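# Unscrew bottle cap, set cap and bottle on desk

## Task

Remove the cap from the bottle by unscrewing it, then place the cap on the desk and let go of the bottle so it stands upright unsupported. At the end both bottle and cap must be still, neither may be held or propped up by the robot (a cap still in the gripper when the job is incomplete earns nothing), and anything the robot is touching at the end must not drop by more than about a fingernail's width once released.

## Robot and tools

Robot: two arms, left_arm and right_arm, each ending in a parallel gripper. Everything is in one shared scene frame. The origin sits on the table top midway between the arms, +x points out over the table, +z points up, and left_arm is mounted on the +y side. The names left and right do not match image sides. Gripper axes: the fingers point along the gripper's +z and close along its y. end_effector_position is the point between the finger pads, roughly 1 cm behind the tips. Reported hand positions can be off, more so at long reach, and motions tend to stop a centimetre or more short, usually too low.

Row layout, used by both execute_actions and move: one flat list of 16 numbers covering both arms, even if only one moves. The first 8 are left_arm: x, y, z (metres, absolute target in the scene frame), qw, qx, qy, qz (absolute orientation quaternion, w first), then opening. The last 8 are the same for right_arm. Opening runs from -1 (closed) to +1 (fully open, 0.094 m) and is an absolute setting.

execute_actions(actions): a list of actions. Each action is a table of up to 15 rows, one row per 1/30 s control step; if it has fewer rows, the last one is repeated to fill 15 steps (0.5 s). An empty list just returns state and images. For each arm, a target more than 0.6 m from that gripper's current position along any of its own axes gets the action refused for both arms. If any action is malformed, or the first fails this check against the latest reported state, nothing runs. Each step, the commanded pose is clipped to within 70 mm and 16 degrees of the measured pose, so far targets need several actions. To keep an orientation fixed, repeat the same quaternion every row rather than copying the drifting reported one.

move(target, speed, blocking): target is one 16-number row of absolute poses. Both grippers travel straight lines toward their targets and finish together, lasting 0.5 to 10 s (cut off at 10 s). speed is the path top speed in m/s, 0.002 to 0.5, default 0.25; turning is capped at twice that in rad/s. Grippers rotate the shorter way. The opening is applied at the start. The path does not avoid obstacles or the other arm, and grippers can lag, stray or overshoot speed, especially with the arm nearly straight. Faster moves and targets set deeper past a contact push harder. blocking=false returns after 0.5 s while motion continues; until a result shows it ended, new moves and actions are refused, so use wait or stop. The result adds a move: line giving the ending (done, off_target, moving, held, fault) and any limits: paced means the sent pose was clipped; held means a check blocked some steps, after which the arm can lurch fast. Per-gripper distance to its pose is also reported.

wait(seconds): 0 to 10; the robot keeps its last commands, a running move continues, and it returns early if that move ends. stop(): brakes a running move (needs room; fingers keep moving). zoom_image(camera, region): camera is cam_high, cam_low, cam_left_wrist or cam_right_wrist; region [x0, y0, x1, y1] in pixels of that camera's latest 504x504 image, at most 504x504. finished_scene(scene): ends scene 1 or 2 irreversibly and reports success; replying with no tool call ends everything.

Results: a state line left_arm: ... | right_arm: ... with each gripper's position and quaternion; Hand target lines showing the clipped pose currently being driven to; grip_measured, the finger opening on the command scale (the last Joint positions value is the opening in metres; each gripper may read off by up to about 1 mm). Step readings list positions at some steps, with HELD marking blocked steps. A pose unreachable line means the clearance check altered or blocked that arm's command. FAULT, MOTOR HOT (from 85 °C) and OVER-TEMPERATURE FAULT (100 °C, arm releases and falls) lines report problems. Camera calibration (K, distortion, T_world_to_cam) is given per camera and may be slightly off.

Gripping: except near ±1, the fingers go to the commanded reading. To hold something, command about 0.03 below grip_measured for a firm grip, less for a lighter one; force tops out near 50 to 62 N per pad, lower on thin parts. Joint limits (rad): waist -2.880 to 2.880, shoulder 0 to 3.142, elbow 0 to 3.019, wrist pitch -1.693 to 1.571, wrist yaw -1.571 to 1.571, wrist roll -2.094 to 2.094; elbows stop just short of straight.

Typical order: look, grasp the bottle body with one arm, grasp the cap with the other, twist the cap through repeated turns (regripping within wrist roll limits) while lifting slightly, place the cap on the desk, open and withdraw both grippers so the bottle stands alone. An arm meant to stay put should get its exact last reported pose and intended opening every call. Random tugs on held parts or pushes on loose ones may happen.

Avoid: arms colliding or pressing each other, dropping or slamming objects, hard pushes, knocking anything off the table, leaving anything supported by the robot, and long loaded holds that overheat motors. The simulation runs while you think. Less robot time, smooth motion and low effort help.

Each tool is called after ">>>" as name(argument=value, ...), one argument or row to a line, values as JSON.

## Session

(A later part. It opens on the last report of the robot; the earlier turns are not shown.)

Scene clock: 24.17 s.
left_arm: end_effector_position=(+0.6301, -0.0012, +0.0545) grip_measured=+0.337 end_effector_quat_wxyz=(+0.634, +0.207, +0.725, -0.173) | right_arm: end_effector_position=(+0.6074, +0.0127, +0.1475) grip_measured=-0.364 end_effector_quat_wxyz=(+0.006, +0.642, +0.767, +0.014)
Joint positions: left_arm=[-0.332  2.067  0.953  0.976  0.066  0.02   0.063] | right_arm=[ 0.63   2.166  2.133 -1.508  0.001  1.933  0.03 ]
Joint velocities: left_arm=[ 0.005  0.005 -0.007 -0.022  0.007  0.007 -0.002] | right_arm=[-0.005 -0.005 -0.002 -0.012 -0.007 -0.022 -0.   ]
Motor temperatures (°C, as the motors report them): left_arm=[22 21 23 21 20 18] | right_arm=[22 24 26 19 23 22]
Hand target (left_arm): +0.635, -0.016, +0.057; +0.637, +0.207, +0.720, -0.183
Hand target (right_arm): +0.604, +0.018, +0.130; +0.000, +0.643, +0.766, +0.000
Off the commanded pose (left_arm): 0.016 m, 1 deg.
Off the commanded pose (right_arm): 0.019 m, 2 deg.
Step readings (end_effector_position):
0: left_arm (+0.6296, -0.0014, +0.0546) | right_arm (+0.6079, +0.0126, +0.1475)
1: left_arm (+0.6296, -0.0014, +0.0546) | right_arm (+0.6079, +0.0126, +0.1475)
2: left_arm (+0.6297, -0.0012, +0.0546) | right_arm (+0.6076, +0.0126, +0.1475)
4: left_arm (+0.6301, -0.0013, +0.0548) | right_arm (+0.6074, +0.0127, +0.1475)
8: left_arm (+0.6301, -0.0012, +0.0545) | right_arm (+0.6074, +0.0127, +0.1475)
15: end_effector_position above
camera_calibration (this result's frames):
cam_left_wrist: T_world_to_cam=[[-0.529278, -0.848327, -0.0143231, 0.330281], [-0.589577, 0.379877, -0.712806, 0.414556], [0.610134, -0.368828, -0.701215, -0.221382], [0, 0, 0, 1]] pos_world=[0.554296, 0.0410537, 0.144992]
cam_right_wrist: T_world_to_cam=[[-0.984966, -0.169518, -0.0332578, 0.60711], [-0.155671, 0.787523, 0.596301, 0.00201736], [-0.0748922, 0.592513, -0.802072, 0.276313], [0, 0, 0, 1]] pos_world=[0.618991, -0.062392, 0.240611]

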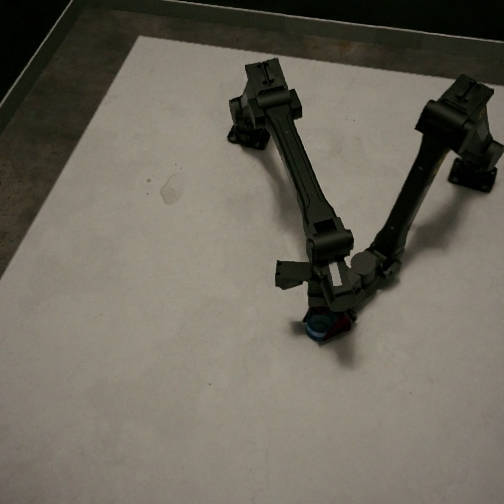

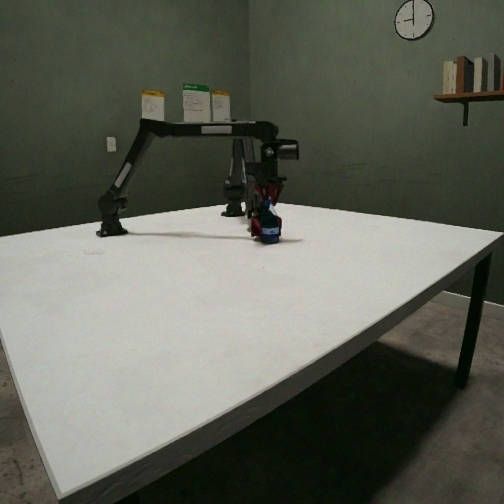

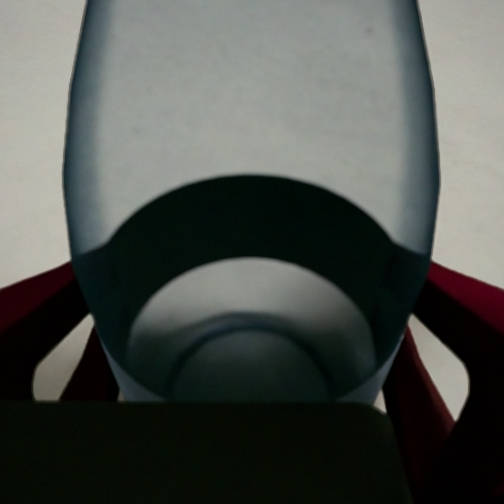

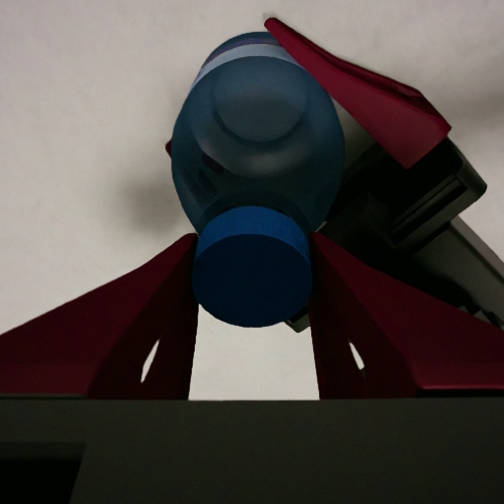

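>>> move(
  target=[0.636,-0.016,0.057,0.637,0.207,0.720,-0.183,0.3,0.606,0.015,0.14,0,-0.259,0.966,0,-0.41],
  speed=0.5,
)

>>> move(
  target=[0.636,-0.016,0.057,0.637,0.207,0.720,-0.183,0.3,0.606,0.015,0.143,0,-0.94,0.342,0,-0.41],
  speed=0.5,
)

>>> zoom_image(
  camera="cam_low",
  region=[210, 130, 320, 250],
)

Scene clock: 27.57 s.
left_arm: end_effector_position=(+0.6308, -0.0001, +0.0545) grip_measured=+0.337 end_effector_quat_wxyz=(+0.634, +0.200, +0.727, -0.173) | right_arm: end_effector_position=(+0.6035, +0.0101, +0.1494) grip_measured=-0.387 end_effector_quat_wxyz=(+0.007, -0.244, +0.970, +0.000)
Joint positions: left_arm=[-0.333  2.067  0.953  0.976  0.055  0.009  0.063] | right_arm=[ 0.631  2.163  2.133 -1.526  0.004  0.047  0.029]
Joint velocities: left_arm=[-0.005  0.005 -0.002 -0.017  0.081 -0.037  0.   ] | right_arm=[-0.005  0.005  0.002  0.007 -0.022  0.022 -0.   ]
Motor temperatures (°C, as the motors report them): left_arm=[22 22 23 21 20 18] | right_arm=[22 24 26 19 23 22]
Hand target (left_arm): +0.635, -0.016, +0.057; +0.637, +0.207, +0.720, -0.183
Hand target (right_arm): +0.606, +0.015, +0.140; +0.000, -0.259, +0.966, +0.000
Off the commanded pose (left_arm): 0.017 m, 2 deg.
Off the commanded pose (right_arm): 0.011 m, 2 deg.
move: off_target (left_arm, right_arm); limits=paced
camera_calibration (this result's frames):
cam_left_wrist: T_world_to_cam=[[-0.519592, -0.854405, -0.00407, 0.324933], [-0.597659, 0.366852, -0.712897, 0.419632], [0.610596, -0.367983, -0.701257, -0.221693], [0, 0, 0, 1]] pos_world=[0.554994, 0.042102, 0.145013]
cam_right_wrist: T_world_to_cam=[[0.467656, -0.883909, -0.00157045, -0.271247], [-0.721514, -0.382761, 0.576985, 0.358485], [-0.510604, -0.268697, -0.816753, 0.552908], [0, 0, 0, 1]] pos_world=[0.667819, 0.0460214, 0.244323]

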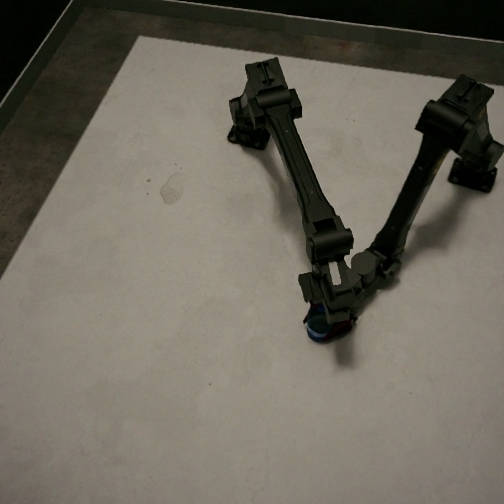

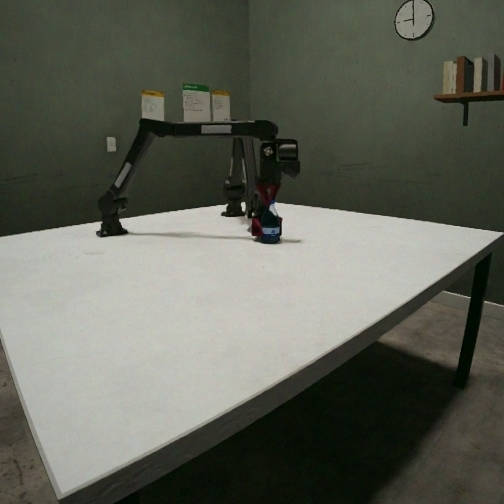

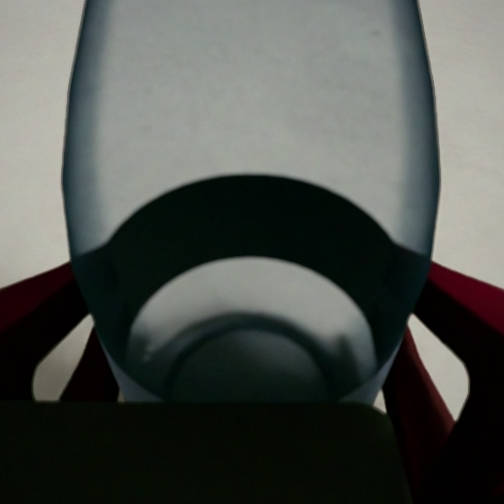

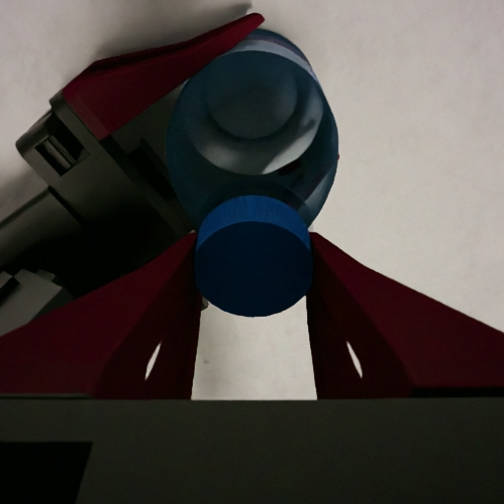

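Scene clock: 30.27 s.
left_arm: end_effector_position=(+0.6295, -0.0023, +0.0546) grip_measured=+0.337 end_effector_quat_wxyz=(+0.634, +0.210, +0.724, -0.171) | right_arm: end_effector_position=(+0.6086, +0.0047, +0.1502) grip_measured=-0.387 end_effector_quat_wxyz=(-0.005, +0.933, -0.359, +0.011)
Joint positions: left_arm=[-0.334  2.067  0.953  0.977  0.064  0.027  0.063] | right_arm=[ 0.622  2.163  2.135 -1.521  0.012 -1.875  0.029]
Joint velocities: left_arm=[-0.005  0.005  0.007 -0.007 -0.007  0.007 -0.   ] | right_arm=[-0.005 -0.015 -0.002 -0.002 -0.037  0.022 -0.001]
Motor temperatures (°C, as the motors report them): left_arm=[22 22 23 21 20 18] | right_arm=[22 25 27 19 23 22]
Hand target (left_arm): +0.635, -0.016, +0.057; +0.637, +0.207, +0.720, -0.183
Hand target (right_arm): +0.606, +0.015, +0.143; -0.001, +0.940, -0.342, +0.000
Off the commanded pose (left_arm): 0.015 m, 1 deg.
Off the commanded pose (right_arm): 0.013 m, 3 deg.
move: off_target (left_arm, right_arm)
camera_calibration (this result's frames):
cam_left_wrist: T_world_to_cam=[[-0.530341, -0.847514, -0.0214137, 0.33013], [-0.586224, 0.384849, -0.712905, 0.41261], [0.612438, -0.36553, -0.700934, -0.222838], [0, 0, 0, 1]] pos_world=[0.553437, 0.0395432, 0.145027]
cam_right_wrist: T_world_to_cam=[[0.675663, 0.73711, 0.012202, -0.414749], [0.583221, -0.54458, 0.602731, -0.437509], [0.450924, -0.400127, -0.797851, -0.0327176], [0, 0, 0, 1]] pos_world=[0.550148, 0.0543656, 0.242657]

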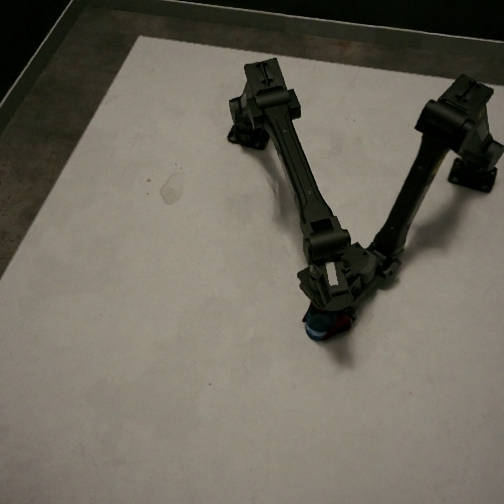

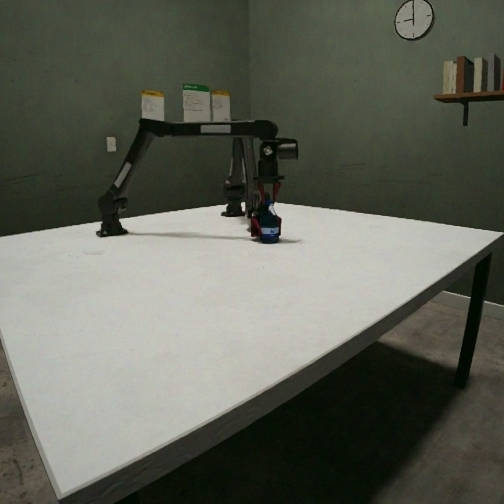

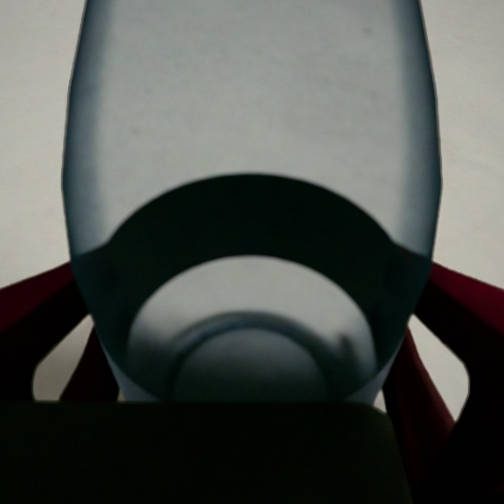

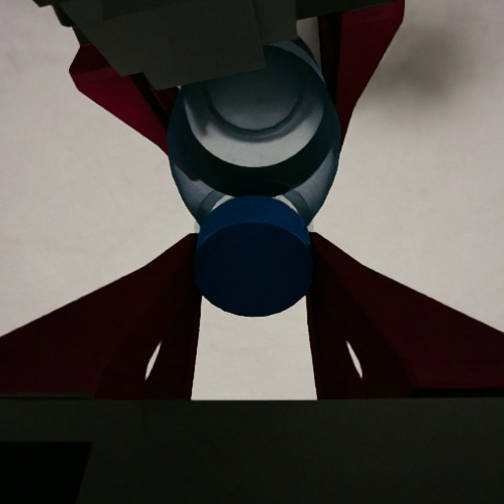

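Region (210, 130, 320, 250) of cam_low's 504x504 image, scaled by 4.200, with more detail than that image has; it fills the left 462 columns of this view, and the rest is white.

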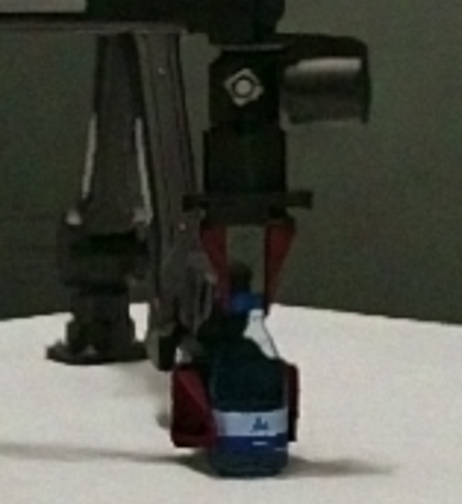

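>>> execute_actions(
  actions=[
    [[0.636,-0.016,0.057,0.637,0.207,0.720,-0.183,0.3,0.606,0.012,0.143,0,-0.94,0.342,0,-0.05],[0.636,-0.016,0.057,0.637,0.207,0.720,-0.183,0.3,0.606,0.012,0.143,0,-0.94,0.342,0,-0.05],[0.636,-0.016,0.057,0.637,0.207,0.720,-0.183,0.3,0.606,0.012,0.143,0,-0.94,0.342,0,-0.05],[0.636,-0.016,0.057,0.637,0.207,0.720,-0.183,0.3,0.606,0.012,0.143,0,-0.94,0.342,0,-0.05],[0.636,-0.016,0.057,0.637,0.207,0.720,-0.183,0.3,0.606,0.012,0.143,0,-0.94,0.342,0,-0.05],[0.636,-0.016,0.057,0.637,0.207,0.720,-0.183,0.3,0.606,0.012,0.143,0,-0.94,0.342,0,-0.05],[0.636,-0.016,0.057,0.637,0.207,0.720,-0.183,0.3,0.606,0.012,0.143,0,-0.259,0.966,0,-0.05]],
    [[0.636,-0.016,0.057,0.637,0.207,0.720,-0.183,0.3,0.606,0.012,0.143,0,0,1,0,-0.05]],
  ],
)

Scene clock: 32.60 s.
left_arm: end_effector_position=(+0.6296, -0.0024, +0.0544) grip_measured=+0.337 end_effector_quat_wxyz=(+0.634, +0.209, +0.724, -0.172) | right_arm: end_effector_position=(+0.6055, +0.0077, +0.1501) grip_measured=-0.052 end_effector_quat_wxyz=(+0.009, -0.604, +0.797, +0.003)
Joint positions: left_arm=[-0.334  2.067  0.954  0.976  0.064  0.024  0.063] | right_arm=[ 0.623  2.163  2.135 -1.526 -0.008 -0.764  0.045]
Joint velocities: left_arm=[-0.005 -0.005 -0.002 -0.002  0.051  0.037 -0.   ] | right_arm=[-0.015 -0.005 -0.007 -0.007 -0.022  1.253  0.   ]
Motor temperatures (°C, as the motors report them): left_arm=[22 22 23 21 20 18] | right_arm=[22 25 27 19 23 22]
Hand target (left_arm): +0.635, -0.016, +0.057; +0.637, +0.207, +0.720, -0.183
Hand target (right_arm): +0.606, +0.012, +0.143; +0.007, -0.518, +0.855, +0.005
Off the commanded pose (left_arm): 0.015 m, 1 deg.
Off the commanded pose (right_arm): 0.008 m, 74 deg; orientation clipped at the last step of the last action.
Step readings (end_effector_position; steps 1 to 15: 1st action; 16 to 30: 2nd action):
0: left_arm (+0.6295, -0.0023, +0.0546) | right_arm (+0.6086, +0.0047, +0.1502)
1: left_arm (+0.6295, -0.0024, +0.0545) | right_arm (+0.6083, +0.0051, +0.1502)
2: left_arm (+0.6296, -0.0024, +0.0544) | right_arm (+0.6075, +0.0054, +0.1501)
4: left_arm (+0.6296, -0.0024, +0.0544) | right_arm (+0.6065, +0.0061, +0.1501)
8: left_arm (+0.6296, -0.0024, +0.0544) | right_arm (+0.6063, +0.0064, +0.1501)
15: left_arm (+0.6296, -0.0024, +0.0544) | right_arm (+0.6059, +0.0071, +0.1501)
16: left_arm (+0.6296, -0.0024, +0.0544) | right_arm (+0.6058, +0.0071, +0.1501)
17: left_arm (+0.6296, -0.0024, +0.0544) | right_arm (+0.6058, +0.0072, +0.1501)
19: left_arm (+0.6296, -0.0024, +0.0544) | right_arm (+0.6057, +0.0074, +0.1501)
23: left_arm (+0.6296, -0.0024, +0.0544) | right_arm (+0.6056, +0.0076, +0.1501)
30: end_effector_position above
camera_calibration (this result's frames):
cam_left_wrist: T_world_to_cam=[[-0.530306, -0.847617, -0.0179318, 0.329856], [-0.587775, 0.382816, -0.712722, 0.413513], [0.61098, -0.367421, -0.701217, -0.22211], [0, 0, 0, 1]] pos_world=[0.553682, 0.0396842, 0.144888]
cam_right_wrist: T_world_to_cam=[[0.960653, -0.277752, 0.000743139, -0.577846], [-0.22769, -0.785969, 0.574813, 0.0629881], [-0.159071, -0.552365, -0.818284, 0.343438], [0, 0, 0, 1]] pos_world=[0.624082, 0.0787125, 0.245253]

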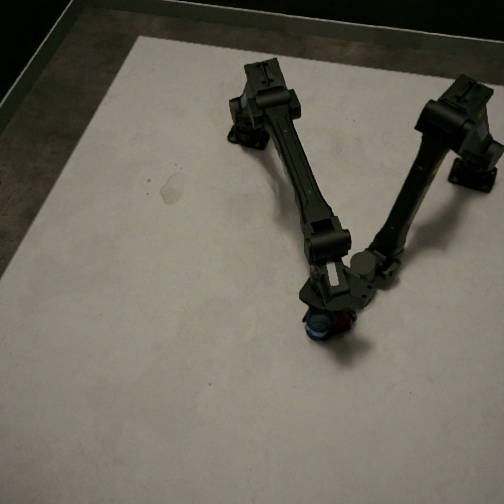

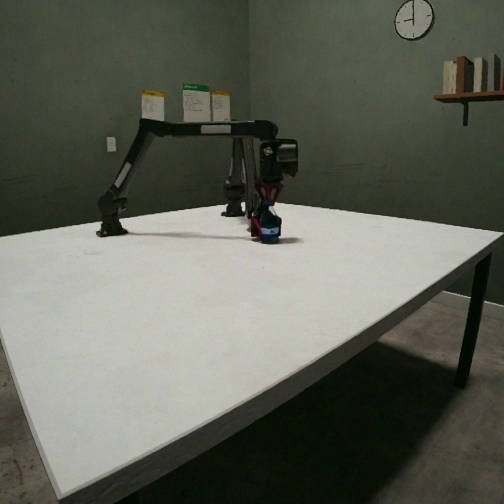

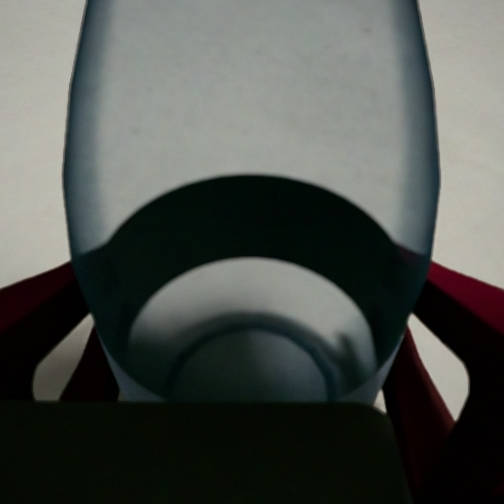

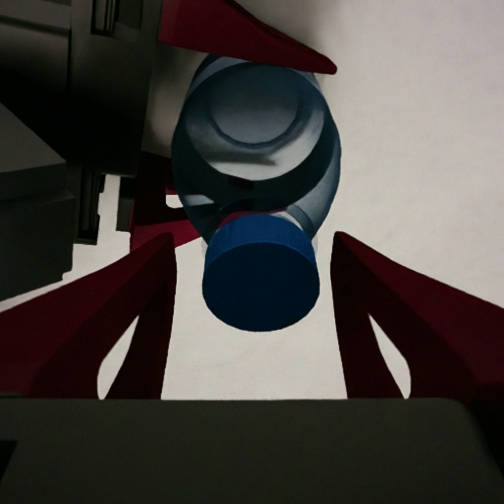

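>>> execute_actions(
  actions=[
    [[0.636,-0.016,0.057,0.637,0.207,0.720,-0.183,0.3,0.607,0.011,0.143,0,0.669,0.743,0,-0.05]],
    [[0.636,-0.016,0.057,0.637,0.207,0.720,-0.183,0.3,0.607,0.011,0.143,0,0.669,0.743,0,-0.05]],
    [[0.636,-0.016,0.057,0.637,0.207,0.720,-0.183,0.3,0.607,0.011,0.143,0,0.669,0.743,0,-0.05]],
    [[0.636,-0.016,0.057,0.637,0.207,0.720,-0.183,0.3,0.607,0.011,0.143,0,0.669,0.743,0,-0.05]],
    [[0.636,-0.016,0.057,0.637,0.207,0.720,-0.183,0.3,0.607,0.011,0.143,0,0.669,0.743,0,-0.41]],
  ],
)

Scene clock: 36.33 s.
left_arm: end_effector_position=(+0.6288, -0.0038, +0.0544) grip_measured=+0.337 end_effector_quat_wxyz=(+0.634, +0.210, +0.724, -0.174) | right_arm: end_effector_position=(+0.6062, +0.0063, +0.1501) grip_measured=-0.387 end_effector_quat_wxyz=(+0.003, +0.664, +0.748, +0.007)
Joint positions: left_arm=[-0.336  2.067  0.954  0.976  0.066  0.023  0.063] | right_arm=[ 0.623  2.163  2.135 -1.527  0.001  1.985  0.029]
Joint velocities: left_arm=[-0.015  0.005 -0.002 -0.002  0.022  0.066 -0.001] | right_arm=[-0.005 -0.015  0.007 -0.007 -0.007  0.007  0.   ]
Motor temperatures (°C, as the motors report them): left_arm=[22 22 24 21 20 18] | right_arm=[22 25 27 19 23 22]
Hand target (left_arm): +0.635, -0.016, +0.057; +0.637, +0.207, +0.720, -0.183
Hand target (right_arm): +0.607, +0.011, +0.143; +0.000, +0.669, +0.743, +0.000
Off the commanded pose (left_arm): 0.014 m, 1 deg.
Off the commanded pose (right_arm): 0.009 m, 1 deg.
Step readings (end_effector_position; steps 1 to 15: 1st action; 16 to 30: 2nd action; 31 to 45: 3rd action; 46 to 60: 4th action; 61 to 75: 5th action):
0: left_arm (+0.6296, -0.0024, +0.0544) | right_arm (+0.6055, +0.0077, +0.1501)
1: left_arm (+0.6296, -0.0024, +0.0544) | right_arm (+0.6054, +0.0078, +0.1501)
2: left_arm (+0.6296, -0.0024, +0.0544) | right_arm (+0.6054, +0.0078, +0.1501)
4: left_arm (+0.6296, -0.0024, +0.0544) | right_arm (+0.6053, +0.0080, +0.1501)
8: left_arm (+0.6296, -0.0024, +0.0544) | right_arm (+0.6052, +0.0081, +0.1501)
15: left_arm (+0.6296, -0.0024, +0.0544) | right_arm (+0.6052, +0.0082, +0.1501)
16: left_arm (+0.6296, -0.0024, +0.0544) | right_arm (+0.6052, +0.0082, +0.1501)
17: left_arm (+0.6296, -0.0024, +0.0544) | right_arm (+0.6052, +0.0082, +0.1501)
19: left_arm (+0.6296, -0.0024, +0.0544) | right_arm (+0.6052, +0.0082, +0.1501)
23: left_arm (+0.6296, -0.0024, +0.0544) | right_arm (+0.6052, +0.0082, +0.1501)
30: left_arm (+0.6296, -0.0024, +0.0544) | right_arm (+0.6052, +0.0082, +0.1501)
31: left_arm (+0.6296, -0.0024, +0.0544) | right_arm (+0.6052, +0.0082, +0.1501)
32: left_arm (+0.6296, -0.0024, +0.0544) | right_arm (+0.6052, +0.0082, +0.1501)
34: left_arm (+0.6296, -0.0024, +0.0544) | right_arm (+0.6052, +0.0082, +0.1501)
38: left_arm (+0.6296, -0.0024, +0.0544) | right_arm (+0.6052, +0.0082, +0.1501)
45: left_arm (+0.6296, -0.0024, +0.0544) | right_arm (+0.6052, +0.0082, +0.1501)
46: left_arm (+0.6296, -0.0024, +0.0544) | right_arm (+0.6052, +0.0082, +0.1501)
47: left_arm (+0.6296, -0.0024, +0.0544) | right_arm (+0.6052, +0.0082, +0.1501)
49: left_arm (+0.6296, -0.0024, +0.0544) | right_arm (+0.6053, +0.0081, +0.1501)
53: left_arm (+0.6296, -0.0024, +0.0544) | right_arm (+0.6057, +0.0073, +0.1501)
60: left_arm (+0.6296, -0.0024, +0.0544) | right_arm (+0.6059, +0.0069, +0.1501)
61: left_arm (+0.6296, -0.0024, +0.0544) | right_arm (+0.6060, +0.0069, +0.1501)
62: left_arm (+0.6295, -0.0026, +0.0544) | right_arm (+0.6060, +0.0068, +0.1501)
64: left_arm (+0.6288, -0.0038, +0.0544) | right_arm (+0.6063, +0.0064, +0.1501)
68: left_arm (+0.6288, -0.0038, +0.0544) | right_arm (+0.6062, +0.0063, +0.1501)
75: end_effector_position above
camera_calibration (this result's frames):
cam_left_wrist: T_world_to_cam=[[-0.533441, -0.845668, -0.0169156, 0.330169], [-0.586725, 0.384359, -0.712756, 0.412941], [0.609257, -0.370289, -0.701208, -0.221074], [0, 0, 0, 1]] pos_world=[0.553099, 0.0386347, 0.144893]
cam_right_wrist: T_world_to_cam=[[-0.993644, -0.110802, -0.0198401, 0.607856], [-0.100917, 0.79881, 0.593059, -0.0274729], [-0.0498636, 0.591292, -0.804915, 0.267392], [0, 0, 0, 1]] pos_world=[0.614554, -0.0688094, 0.243581]

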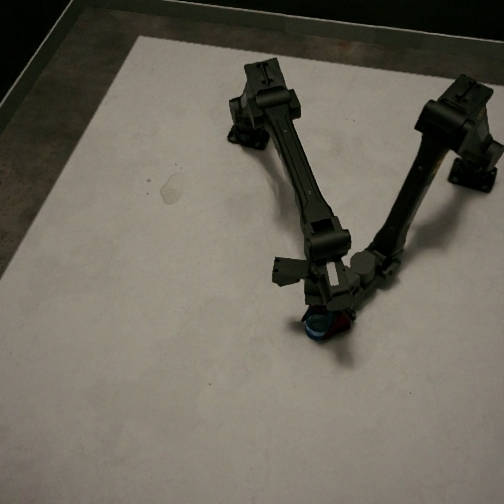

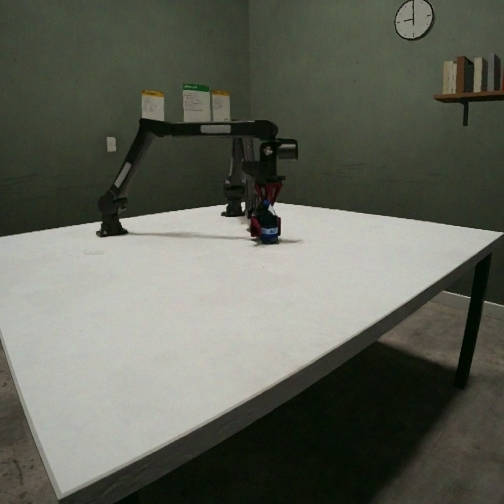

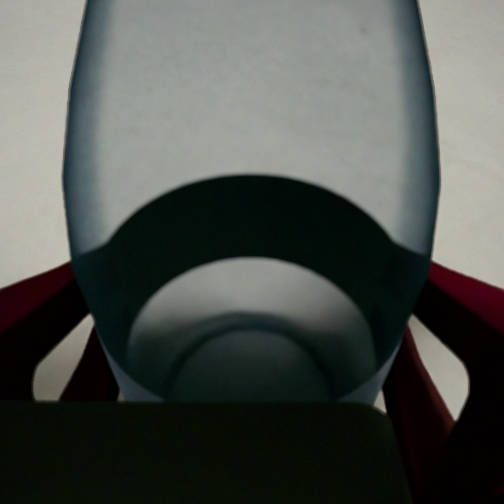

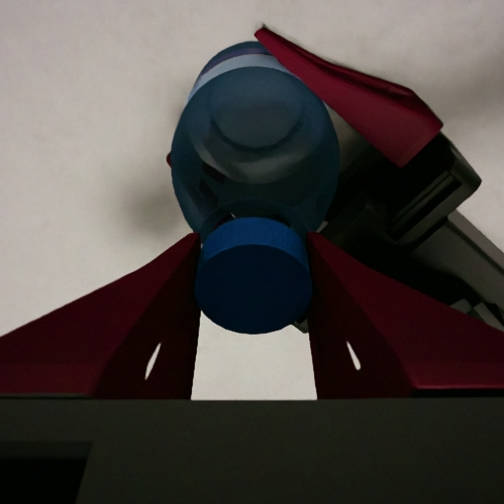

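>>> execute_actions(
  actions=[
    [[0.636,-0.016,0.057,0.637,0.207,0.720,-0.183,0.3,0.607,0.009,0.15,0,-0.259,0.966,0,-0.42]],
    [[0.636,-0.016,0.057,0.637,0.207,0.720,-0.183,0.3,0.607,0.009,0.153,0,-0.259,0.966,0,-0.42]],
    [[0.636,-0.016,0.057,0.637,0.207,0.720,-0.183,0.3,0.607,0.009,0.156,0,-0.866,0.5,0,-0.42]],
    [[0.636,-0.016,0.057,0.637,0.207,0.720,-0.183,0.3,0.607,0.009,0.159,0,-0.954,0.301,0,-0.42]],
    [[0.636,-0.016,0.057,0.637,0.207,0.720,-0.183,0.3,0.607,0.009,0.162,0,-0.954,0.301,0,-0.42]],
    [[0.636,-0.016,0.057,0.637,0.207,0.720,-0.183,0.3,0.607,0.009,0.168,0,-0.954,0.301,0,-0.42]],
  ],
)

>>> zoom_image(
  camera="cam_low",
  region=[240, 170, 300, 250],
)

Scene clock: 40.57 s.
left_arm: end_effector_position=(+0.6264, -0.0081, +0.0544) grip_measured=+0.337 end_effector_quat_wxyz=(+0.633, +0.213, +0.723, -0.177) | right_arm: end_effector_position=(+0.6023, +0.0026, +0.1573) grip_measured=-0.387 end_effector_quat_wxyz=(+0.004, +0.941, -0.340, +0.001)
Joint positions: left_arm=[-0.343  2.067  0.954  0.976  0.068  0.023  0.063] | right_arm=[ 0.623  2.163  2.153 -1.566  0.008 -1.916  0.029]
Joint velocities: left_arm=[-0.015 -0.005 -0.007 -0.022 -0.022  0.037 -0.001] | right_arm=[ 0.005 -0.005  0.046 -0.071 -0.095 -0.418 -0.001]
Motor temperatures (°C, as the motors report them): left_arm=[22 22 24 21 20 18] | right_arm=[22 26 28 19 23 22]
Hand target (left_arm): +0.635, -0.016, +0.057; +0.637, +0.207, +0.720, -0.183
Hand target (right_arm): +0.606, +0.009, +0.168; -0.002, +0.953, -0.302, +0.002
Off the commanded pose (left_arm): 0.013 m, 1 deg.
Off the commanded pose (right_arm): 0.013 m, 5 deg.
Step readings (end_effector_position; steps 1 to 15: 1st action; 16 to 30: 2nd action; 31 to 45: 3rd action; 46 to 60: 4th action; 61 to 75: 5th action; 76 to 90: 6th action):
0: left_arm (+0.6288, -0.0038, +0.0544) | right_arm (+0.6062, +0.0063, +0.1501)
1: left_arm (+0.6288, -0.0038, +0.0544) | right_arm (+0.6064, +0.0060, +0.1501)
2: left_arm (+0.6288, -0.0038, +0.0544) | right_arm (+0.6065, +0.0059, +0.1501)
4: left_arm (+0.6288, -0.0038, +0.0544) | right_arm (+0.6065, +0.0058, +0.1501)
8: left_arm (+0.6288, -0.0038, +0.0544) | right_arm (+0.6066, +0.0057, +0.1501)
15: left_arm (+0.6288, -0.0038, +0.0544) | right_arm (+0.6066, +0.0056, +0.1501)
16: left_arm (+0.6288, -0.0038, +0.0544) | right_arm (+0.6066, +0.0056, +0.1501)
17: left_arm (+0.6288, -0.0038, +0.0544) | right_arm (+0.6066, +0.0056, +0.1501)
19: left_arm (+0.6288, -0.0038, +0.0544) | right_arm (+0.6066, +0.0056, +0.1501)
23: left_arm (+0.6288, -0.0038, +0.0544) | right_arm (+0.6066, +0.0056, +0.1501)
30: left_arm (+0.6287, -0.0041, +0.0544) | right_arm (+0.6066, +0.0056, +0.1501)
31: left_arm (+0.6287, -0.0041, +0.0544) | right_arm (+0.6066, +0.0056, +0.1501)
32: left_arm (+0.6287, -0.0041, +0.0544) | right_arm (+0.6066, +0.0056, +0.1504)
34: left_arm (+0.6287, -0.0041, +0.0544) | right_arm (+0.6066, +0.0056, +0.1504)
38: left_arm (+0.6287, -0.0041, +0.0544) | right_arm (+0.6065, +0.0057, +0.1504)
45: left_arm (+0.6287, -0.0041, +0.0544) | right_arm (+0.6063, +0.0060, +0.1504)
46: left_arm (+0.6287, -0.0041, +0.0544) | right_arm (+0.6063, +0.0060, +0.1506)
47: left_arm (+0.6287, -0.0041, +0.0544) | right_arm (+0.6063, +0.0061, +0.1506)
49: left_arm (+0.6287, -0.0041, +0.0544) | right_arm (+0.6063, +0.0061, +0.1506)
53: left_arm (+0.6287, -0.0041, +0.0544) | right_arm (+0.6062, +0.0062, +0.1506)
60: left_arm (+0.6287, -0.0041, +0.0544) | right_arm (+0.6060, +0.0062, +0.1506)
61: left_arm (+0.6287, -0.0041, +0.0544) | right_arm (+0.6059, +0.0061, +0.1506)
62: left_arm (+0.6285, -0.0043, +0.0544) | right_arm (+0.6058, +0.0061, +0.1506)
64: left_arm (+0.6284, -0.0045, +0.0544) | right_arm (+0.6054, +0.0059, +0.1506)
68: left_arm (+0.6284, -0.0045, +0.0544) | right_arm (+0.6052, +0.0057, +0.1506)
75: left_arm (+0.6282, -0.0050, +0.0544) | right_arm (+0.6047, +0.0055, +0.1509)
76: left_arm (+0.6281, -0.0050, +0.0544) | right_arm (+0.6045, +0.0053, +0.1515)
77: left_arm (+0.6278, -0.0056, +0.0544) | right_arm (+0.6040, +0.0048, +0.1516)
79: left_arm (+0.6271, -0.0069, +0.0544) | right_arm (+0.6031, +0.0038, +0.1518)
83: left_arm (+0.6265, -0.0081, +0.0544) | right_arm (+0.6025, +0.0025, +0.1525)
90: end_effector_position above
camera_calibration (this result's frames):
cam_left_wrist: T_world_to_cam=[[-0.540509, -0.841172, -0.0167072, 0.32974], [-0.583555, 0.389129, -0.712771, 0.411247], [0.606064, -0.375509, -0.701198, -0.219252], [0, 0, 0, 1]] pos_world=[0.551094, 0.0350088, 0.144895]
cam_right_wrist: T_world_to_cam=[[0.644124, 0.764826, -0.0120807, -0.386251], [0.620259, -0.512999, 0.593389, -0.460161], [0.447642, -0.389709, -0.804825, -0.0219371], [0, 0, 0, 1]] pos_world=[0.544033, 0.0508035, 0.250733]

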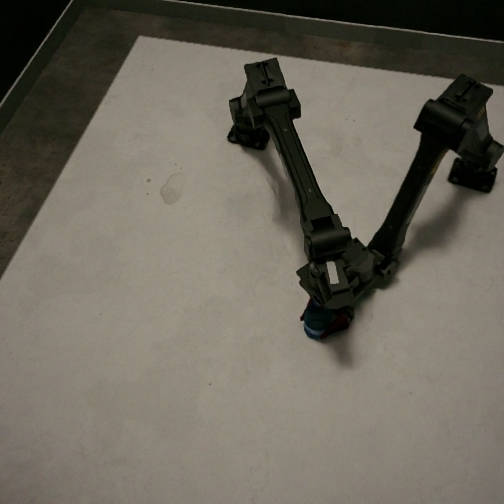

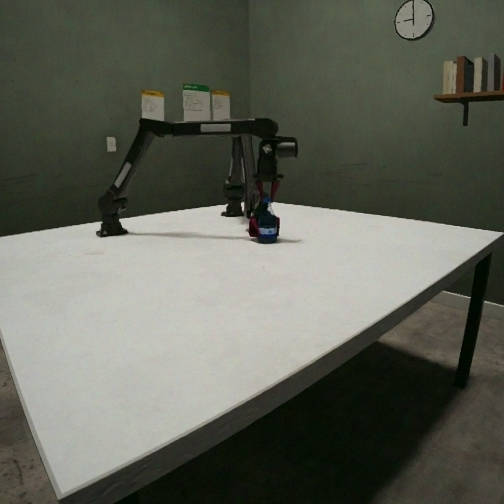

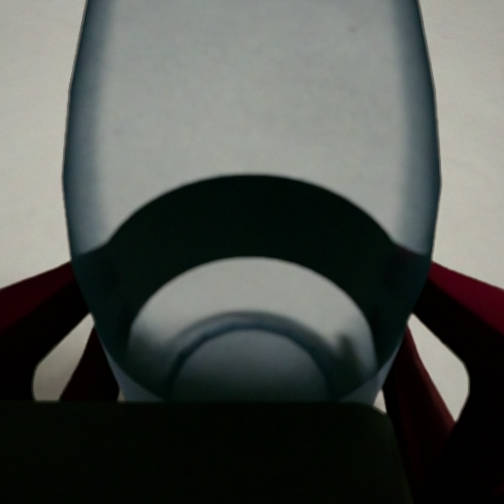

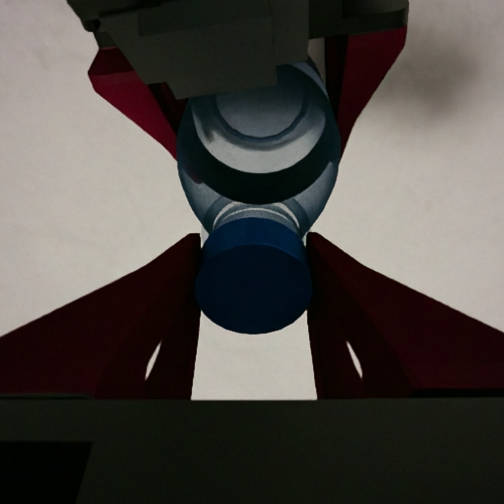

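Region (240, 170, 300, 250) of cam_low's 504x504 image, scaled by 6.300, with more detail than that image has; it fills the left 378 columns of this view, and the rest is white.

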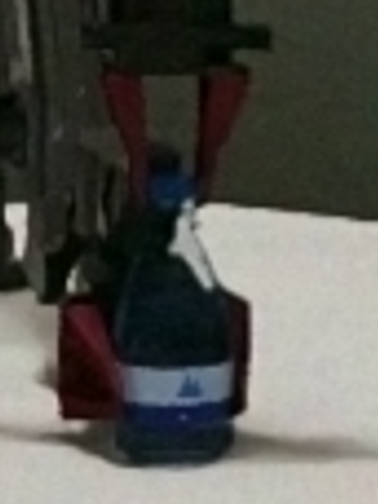

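Looks freed; lift.

>>> move(
  target=[0.636,-0.016,0.057,0.637,0.207,0.720,-0.183,0.3,0.604,0.005,0.20,0,-0.954,0.301,0,-0.42],
  speed=0.06,
)

Scene clock: 42.10 s.
left_arm: end_effector_position=(+0.6254, -0.0099, +0.0544) grip_measured=+0.337 end_effector_quat_wxyz=(+0.633, +0.214, +0.723, -0.177) | right_arm: end_effector_position=(+0.5968, +0.0003, +0.1871) grip_measured=-0.387 end_effector_quat_wxyz=(+0.011, +0.951, -0.309, -0.007)
Joint positions: left_arm=[-0.346  2.067  0.954  0.976  0.068  0.024  0.063] | right_arm=[ 0.623  2.163  2.231 -1.665  0.003 -1.981  0.029]
Joint velocities: left_arm=[-0.005 -0.015 -0.007 -0.007 -0.007 -0.037 -0.003] | right_arm=[-0.015  0.005 -0.002  0.002  0.022 -0.037 -0.001]
Motor temperatures (°C, as the motors report them): left_arm=[22 22 24 21 20 18] | right_arm=[22 26 28 19 23 22]
Hand target (left_arm): +0.635, -0.016, +0.057; +0.637, +0.207, +0.720, -0.183
Hand target (right_arm): +0.603, +0.005, +0.200; -0.000, +0.954, -0.301, +0.001
Off the commanded pose (left_arm): 0.012 m, 1 deg.
Off the commanded pose (right_arm): 0.016 m, 2 deg.
move: off_target (left_arm, right_arm)
camera_calibration (this result's frames):
cam_left_wrist: T_world_to_cam=[[-0.543194, -0.839417, -0.0178406, 0.329446], [-0.581873, 0.391684, -0.712746, 0.410333], [0.605279, -0.376779, -0.701195, -0.218841], [0, 0, 0, 1]] pos_world=[0.550175, 0.0333677, 0.144891]
cam_right_wrist: T_world_to_cam=[[0.592835, 0.804781, -0.0295778, -0.346689], [0.664323, -0.467947, 0.582838, -0.499949], [0.455216, -0.365176, -0.81205, 0.000414755], [0, 0, 0, 1]] pos_world=[0.537469, 0.0452103, 0.281472]

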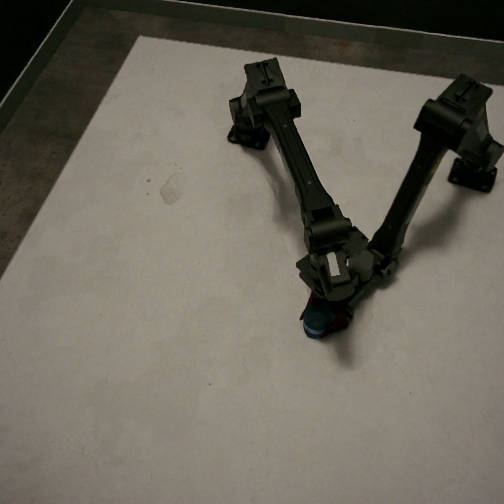

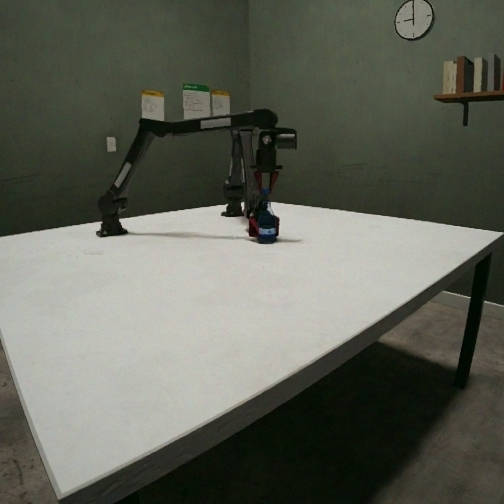

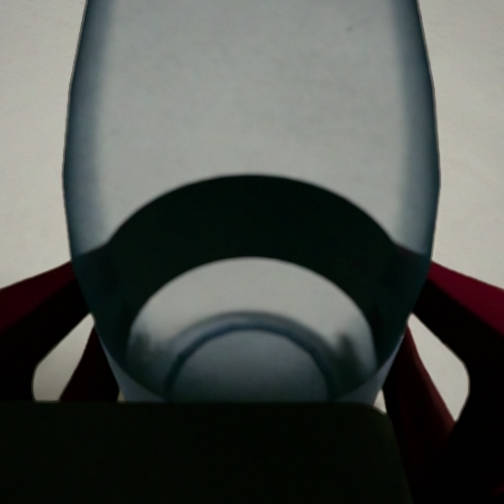

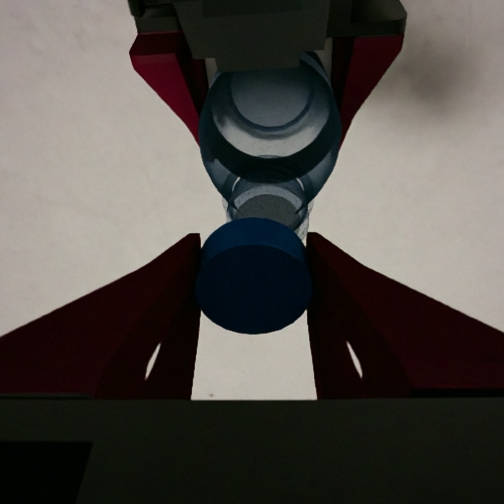

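>>> move(
  target=[0.628,-0.011,0.057,0.637,0.207,0.720,-0.183,1,0.52,-0.18,0.17,0,-0.819,0.574,0,-0.42],
  speed=0.3,
)

>>> move(
  target=[0.52,0.06,0.065,0.637,0.207,0.720,-0.183,1,0.51,-0.21,0.025,0,-0.819,0.574,0,-0.42],
  speed=0.15,
)

>>> zoom_image(
  camera="cam_low",
  region=[150, 190, 250, 270],
)

Scene clock: 44.47 s.
left_arm: end_effector_position=(+0.6254, -0.0099, +0.0544) grip_measured=+1.000 end_effector_quat_wxyz=(+0.633, +0.214, +0.723, -0.177) | right_arm: end_effector_position=(+0.5214, -0.1784, +0.1725) grip_measured=-0.387 end_effector_quat_wxyz=(+0.000, +0.825, -0.565, +0.000)
Joint positions: left_arm=[-0.346  2.067  0.954  0.976  0.068  0.024  0.094] | right_arm=[ 0.398  1.726  1.526 -1.371  0.    -1.632  0.029]
Joint velocities: left_arm=[-0.015  0.005  0.002 -0.017  0.066  0.037  0.   ] | right_arm=[ 0.005 -0.015  0.012  0.007  0.051 -0.022 -0.   ]
Motor temperatures (°C, as the motors report them): left_arm=[22 22 24 21 20 18] | right_arm=[22 26 28 19 23 22]
Hand target (left_arm): +0.628, -0.011, +0.057; +0.637, +0.207, +0.720, -0.183
Hand target (right_arm): +0.520, -0.179, +0.169; -0.002, +0.819, -0.574, +0.000
Off the commanded pose (left_arm): 0.004 m, 1 deg.
Off the commanded pose (right_arm): 0.003 m, 1 deg.
move: done
camera_calibration (this result's frames):
cam_left_wrist: T_world_to_cam=[[-0.543194, -0.839417, -0.0178406, 0.329446], [-0.581873, 0.391684, -0.712746, 0.410333], [0.605279, -0.376779, -0.701195, -0.218841], [0, 0, 0, 1]] pos_world=[0.550175, 0.0333677, 0.144891]
cam_right_wrist: T_world_to_cam=[[0.935046, 0.354495, -0.00483307, -0.421607], [0.28915, -0.754656, 0.588971, -0.381616], [0.20514, -0.552112, -0.80814, 0.0540143], [0, 0, 0, 1]] pos_world=[0.493486, -0.108709, 0.266374]

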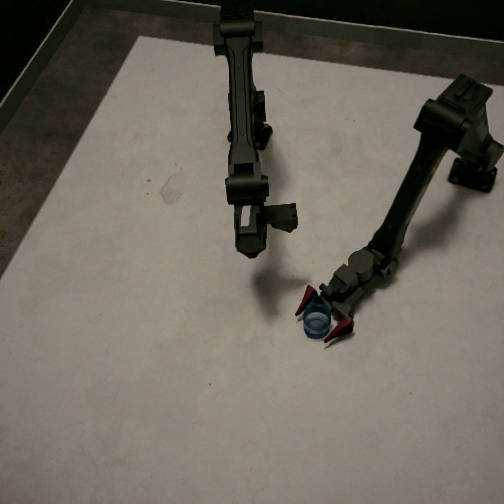

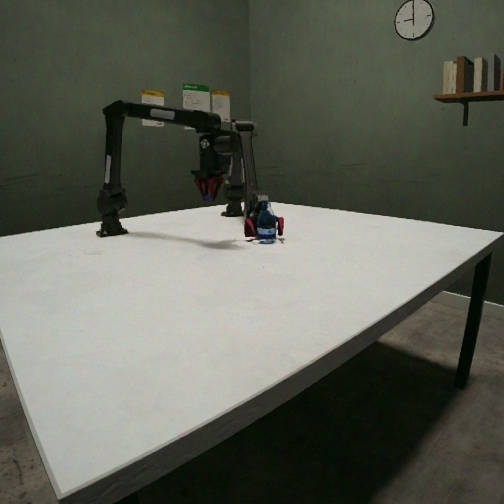

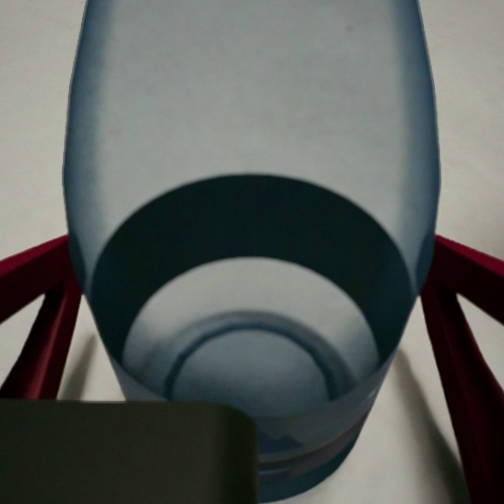

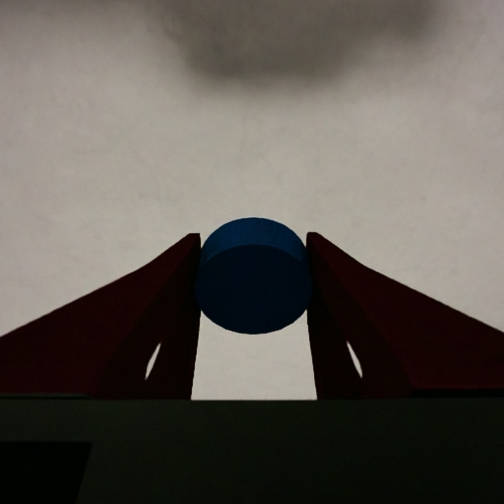

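Scene clock: 45.90 s.
left_arm: end_effector_position=(+0.5152, +0.0535, +0.0471) grip_measured=+1.000 end_effector_quat_wxyz=(+0.623, +0.220, +0.729, -0.178) | right_arm: end_effector_position=(+0.5112, -0.2035, +0.0370) grip_measured=-0.387 end_effector_quat_wxyz=(-0.005, +0.817, -0.576, +0.005)
Joint positions: left_arm=[-0.331  1.938  0.587  1.19   0.092  0.029  0.094] | right_arm=[ 0.357  1.806  1.255 -1.005  0.    -1.647  0.029]
Joint velocities: left_arm=[-0.015 -0.005 -0.007 -0.002  0.037  0.051  0.   ] | right_arm=[ 0.005  0.005  0.002 -0.007 -0.037  0.007  0.001]
Motor temperatures (°C, as the motors report them): left_arm=[22 22 24 21 20 18] | right_arm=[22 26 28 19 23 22]
Hand target (left_arm): +0.520, +0.060, +0.063; +0.637, +0.207, +0.720, -0.182
Hand target (right_arm): +0.510, -0.210, +0.025; -0.000, +0.819, -0.574, +0.000
Off the commanded pose (left_arm): 0.020 m, 2 deg.
Off the commanded pose (right_arm): 0.014 m, 1 deg.
move: off_target (left_arm, right_arm)
camera_calibration (this result's frames):
cam_left_wrist: T_world_to_cam=[[-0.552547, -0.833312, -0.0168034, 0.327074], [-0.59191, 0.406514, -0.695981, 0.319739], [0.5868, -0.374616, -0.717864, -0.123177], [0, 0, 0, 1]] pos_world=[0.442261, 0.0964319, 0.139604]
cam_right_wrist: T_world_to_cam=[[0.944147, 0.329394, 0.00924557, -0.414128], [0.260874, -0.764298, 0.58974, -0.305284], [0.201323, -0.554389, -0.80754, -0.0658042], [0, 0, 0, 1]] pos_world=[0.483887, -0.133398, 0.130727]

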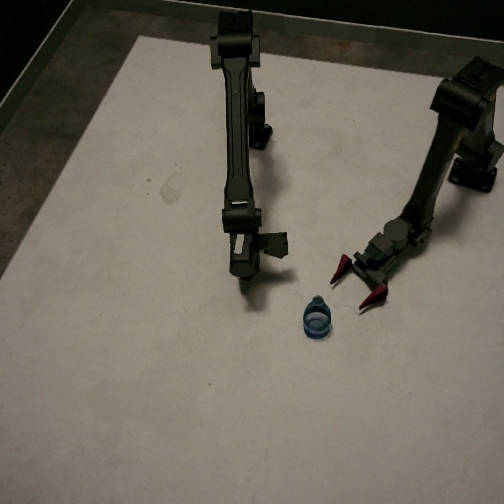

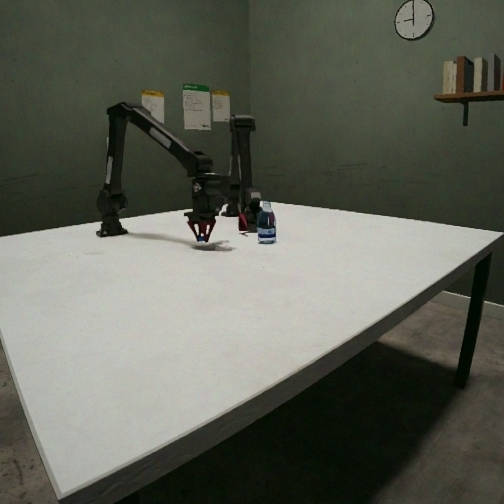

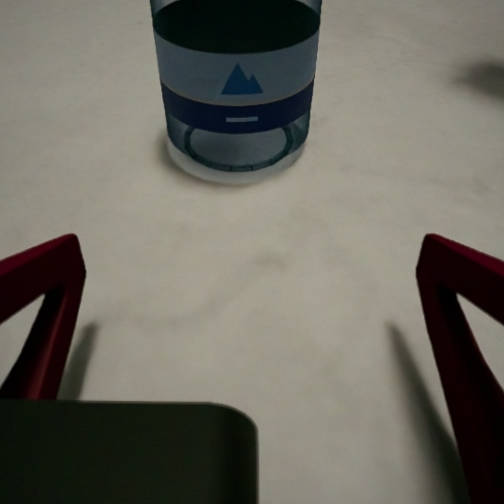

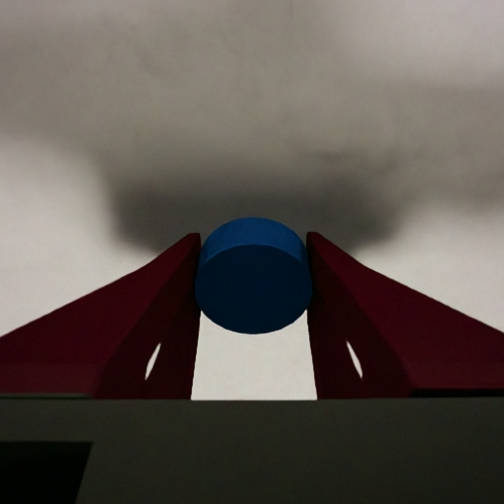

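Region (150, 190, 250, 270) of cam_low's 504x504 image, scaled by 5.040, with more detail than that image has; it fills the top 403 rows of this view, and the rest is white.

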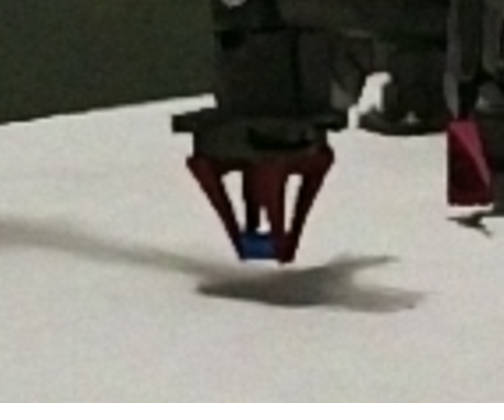

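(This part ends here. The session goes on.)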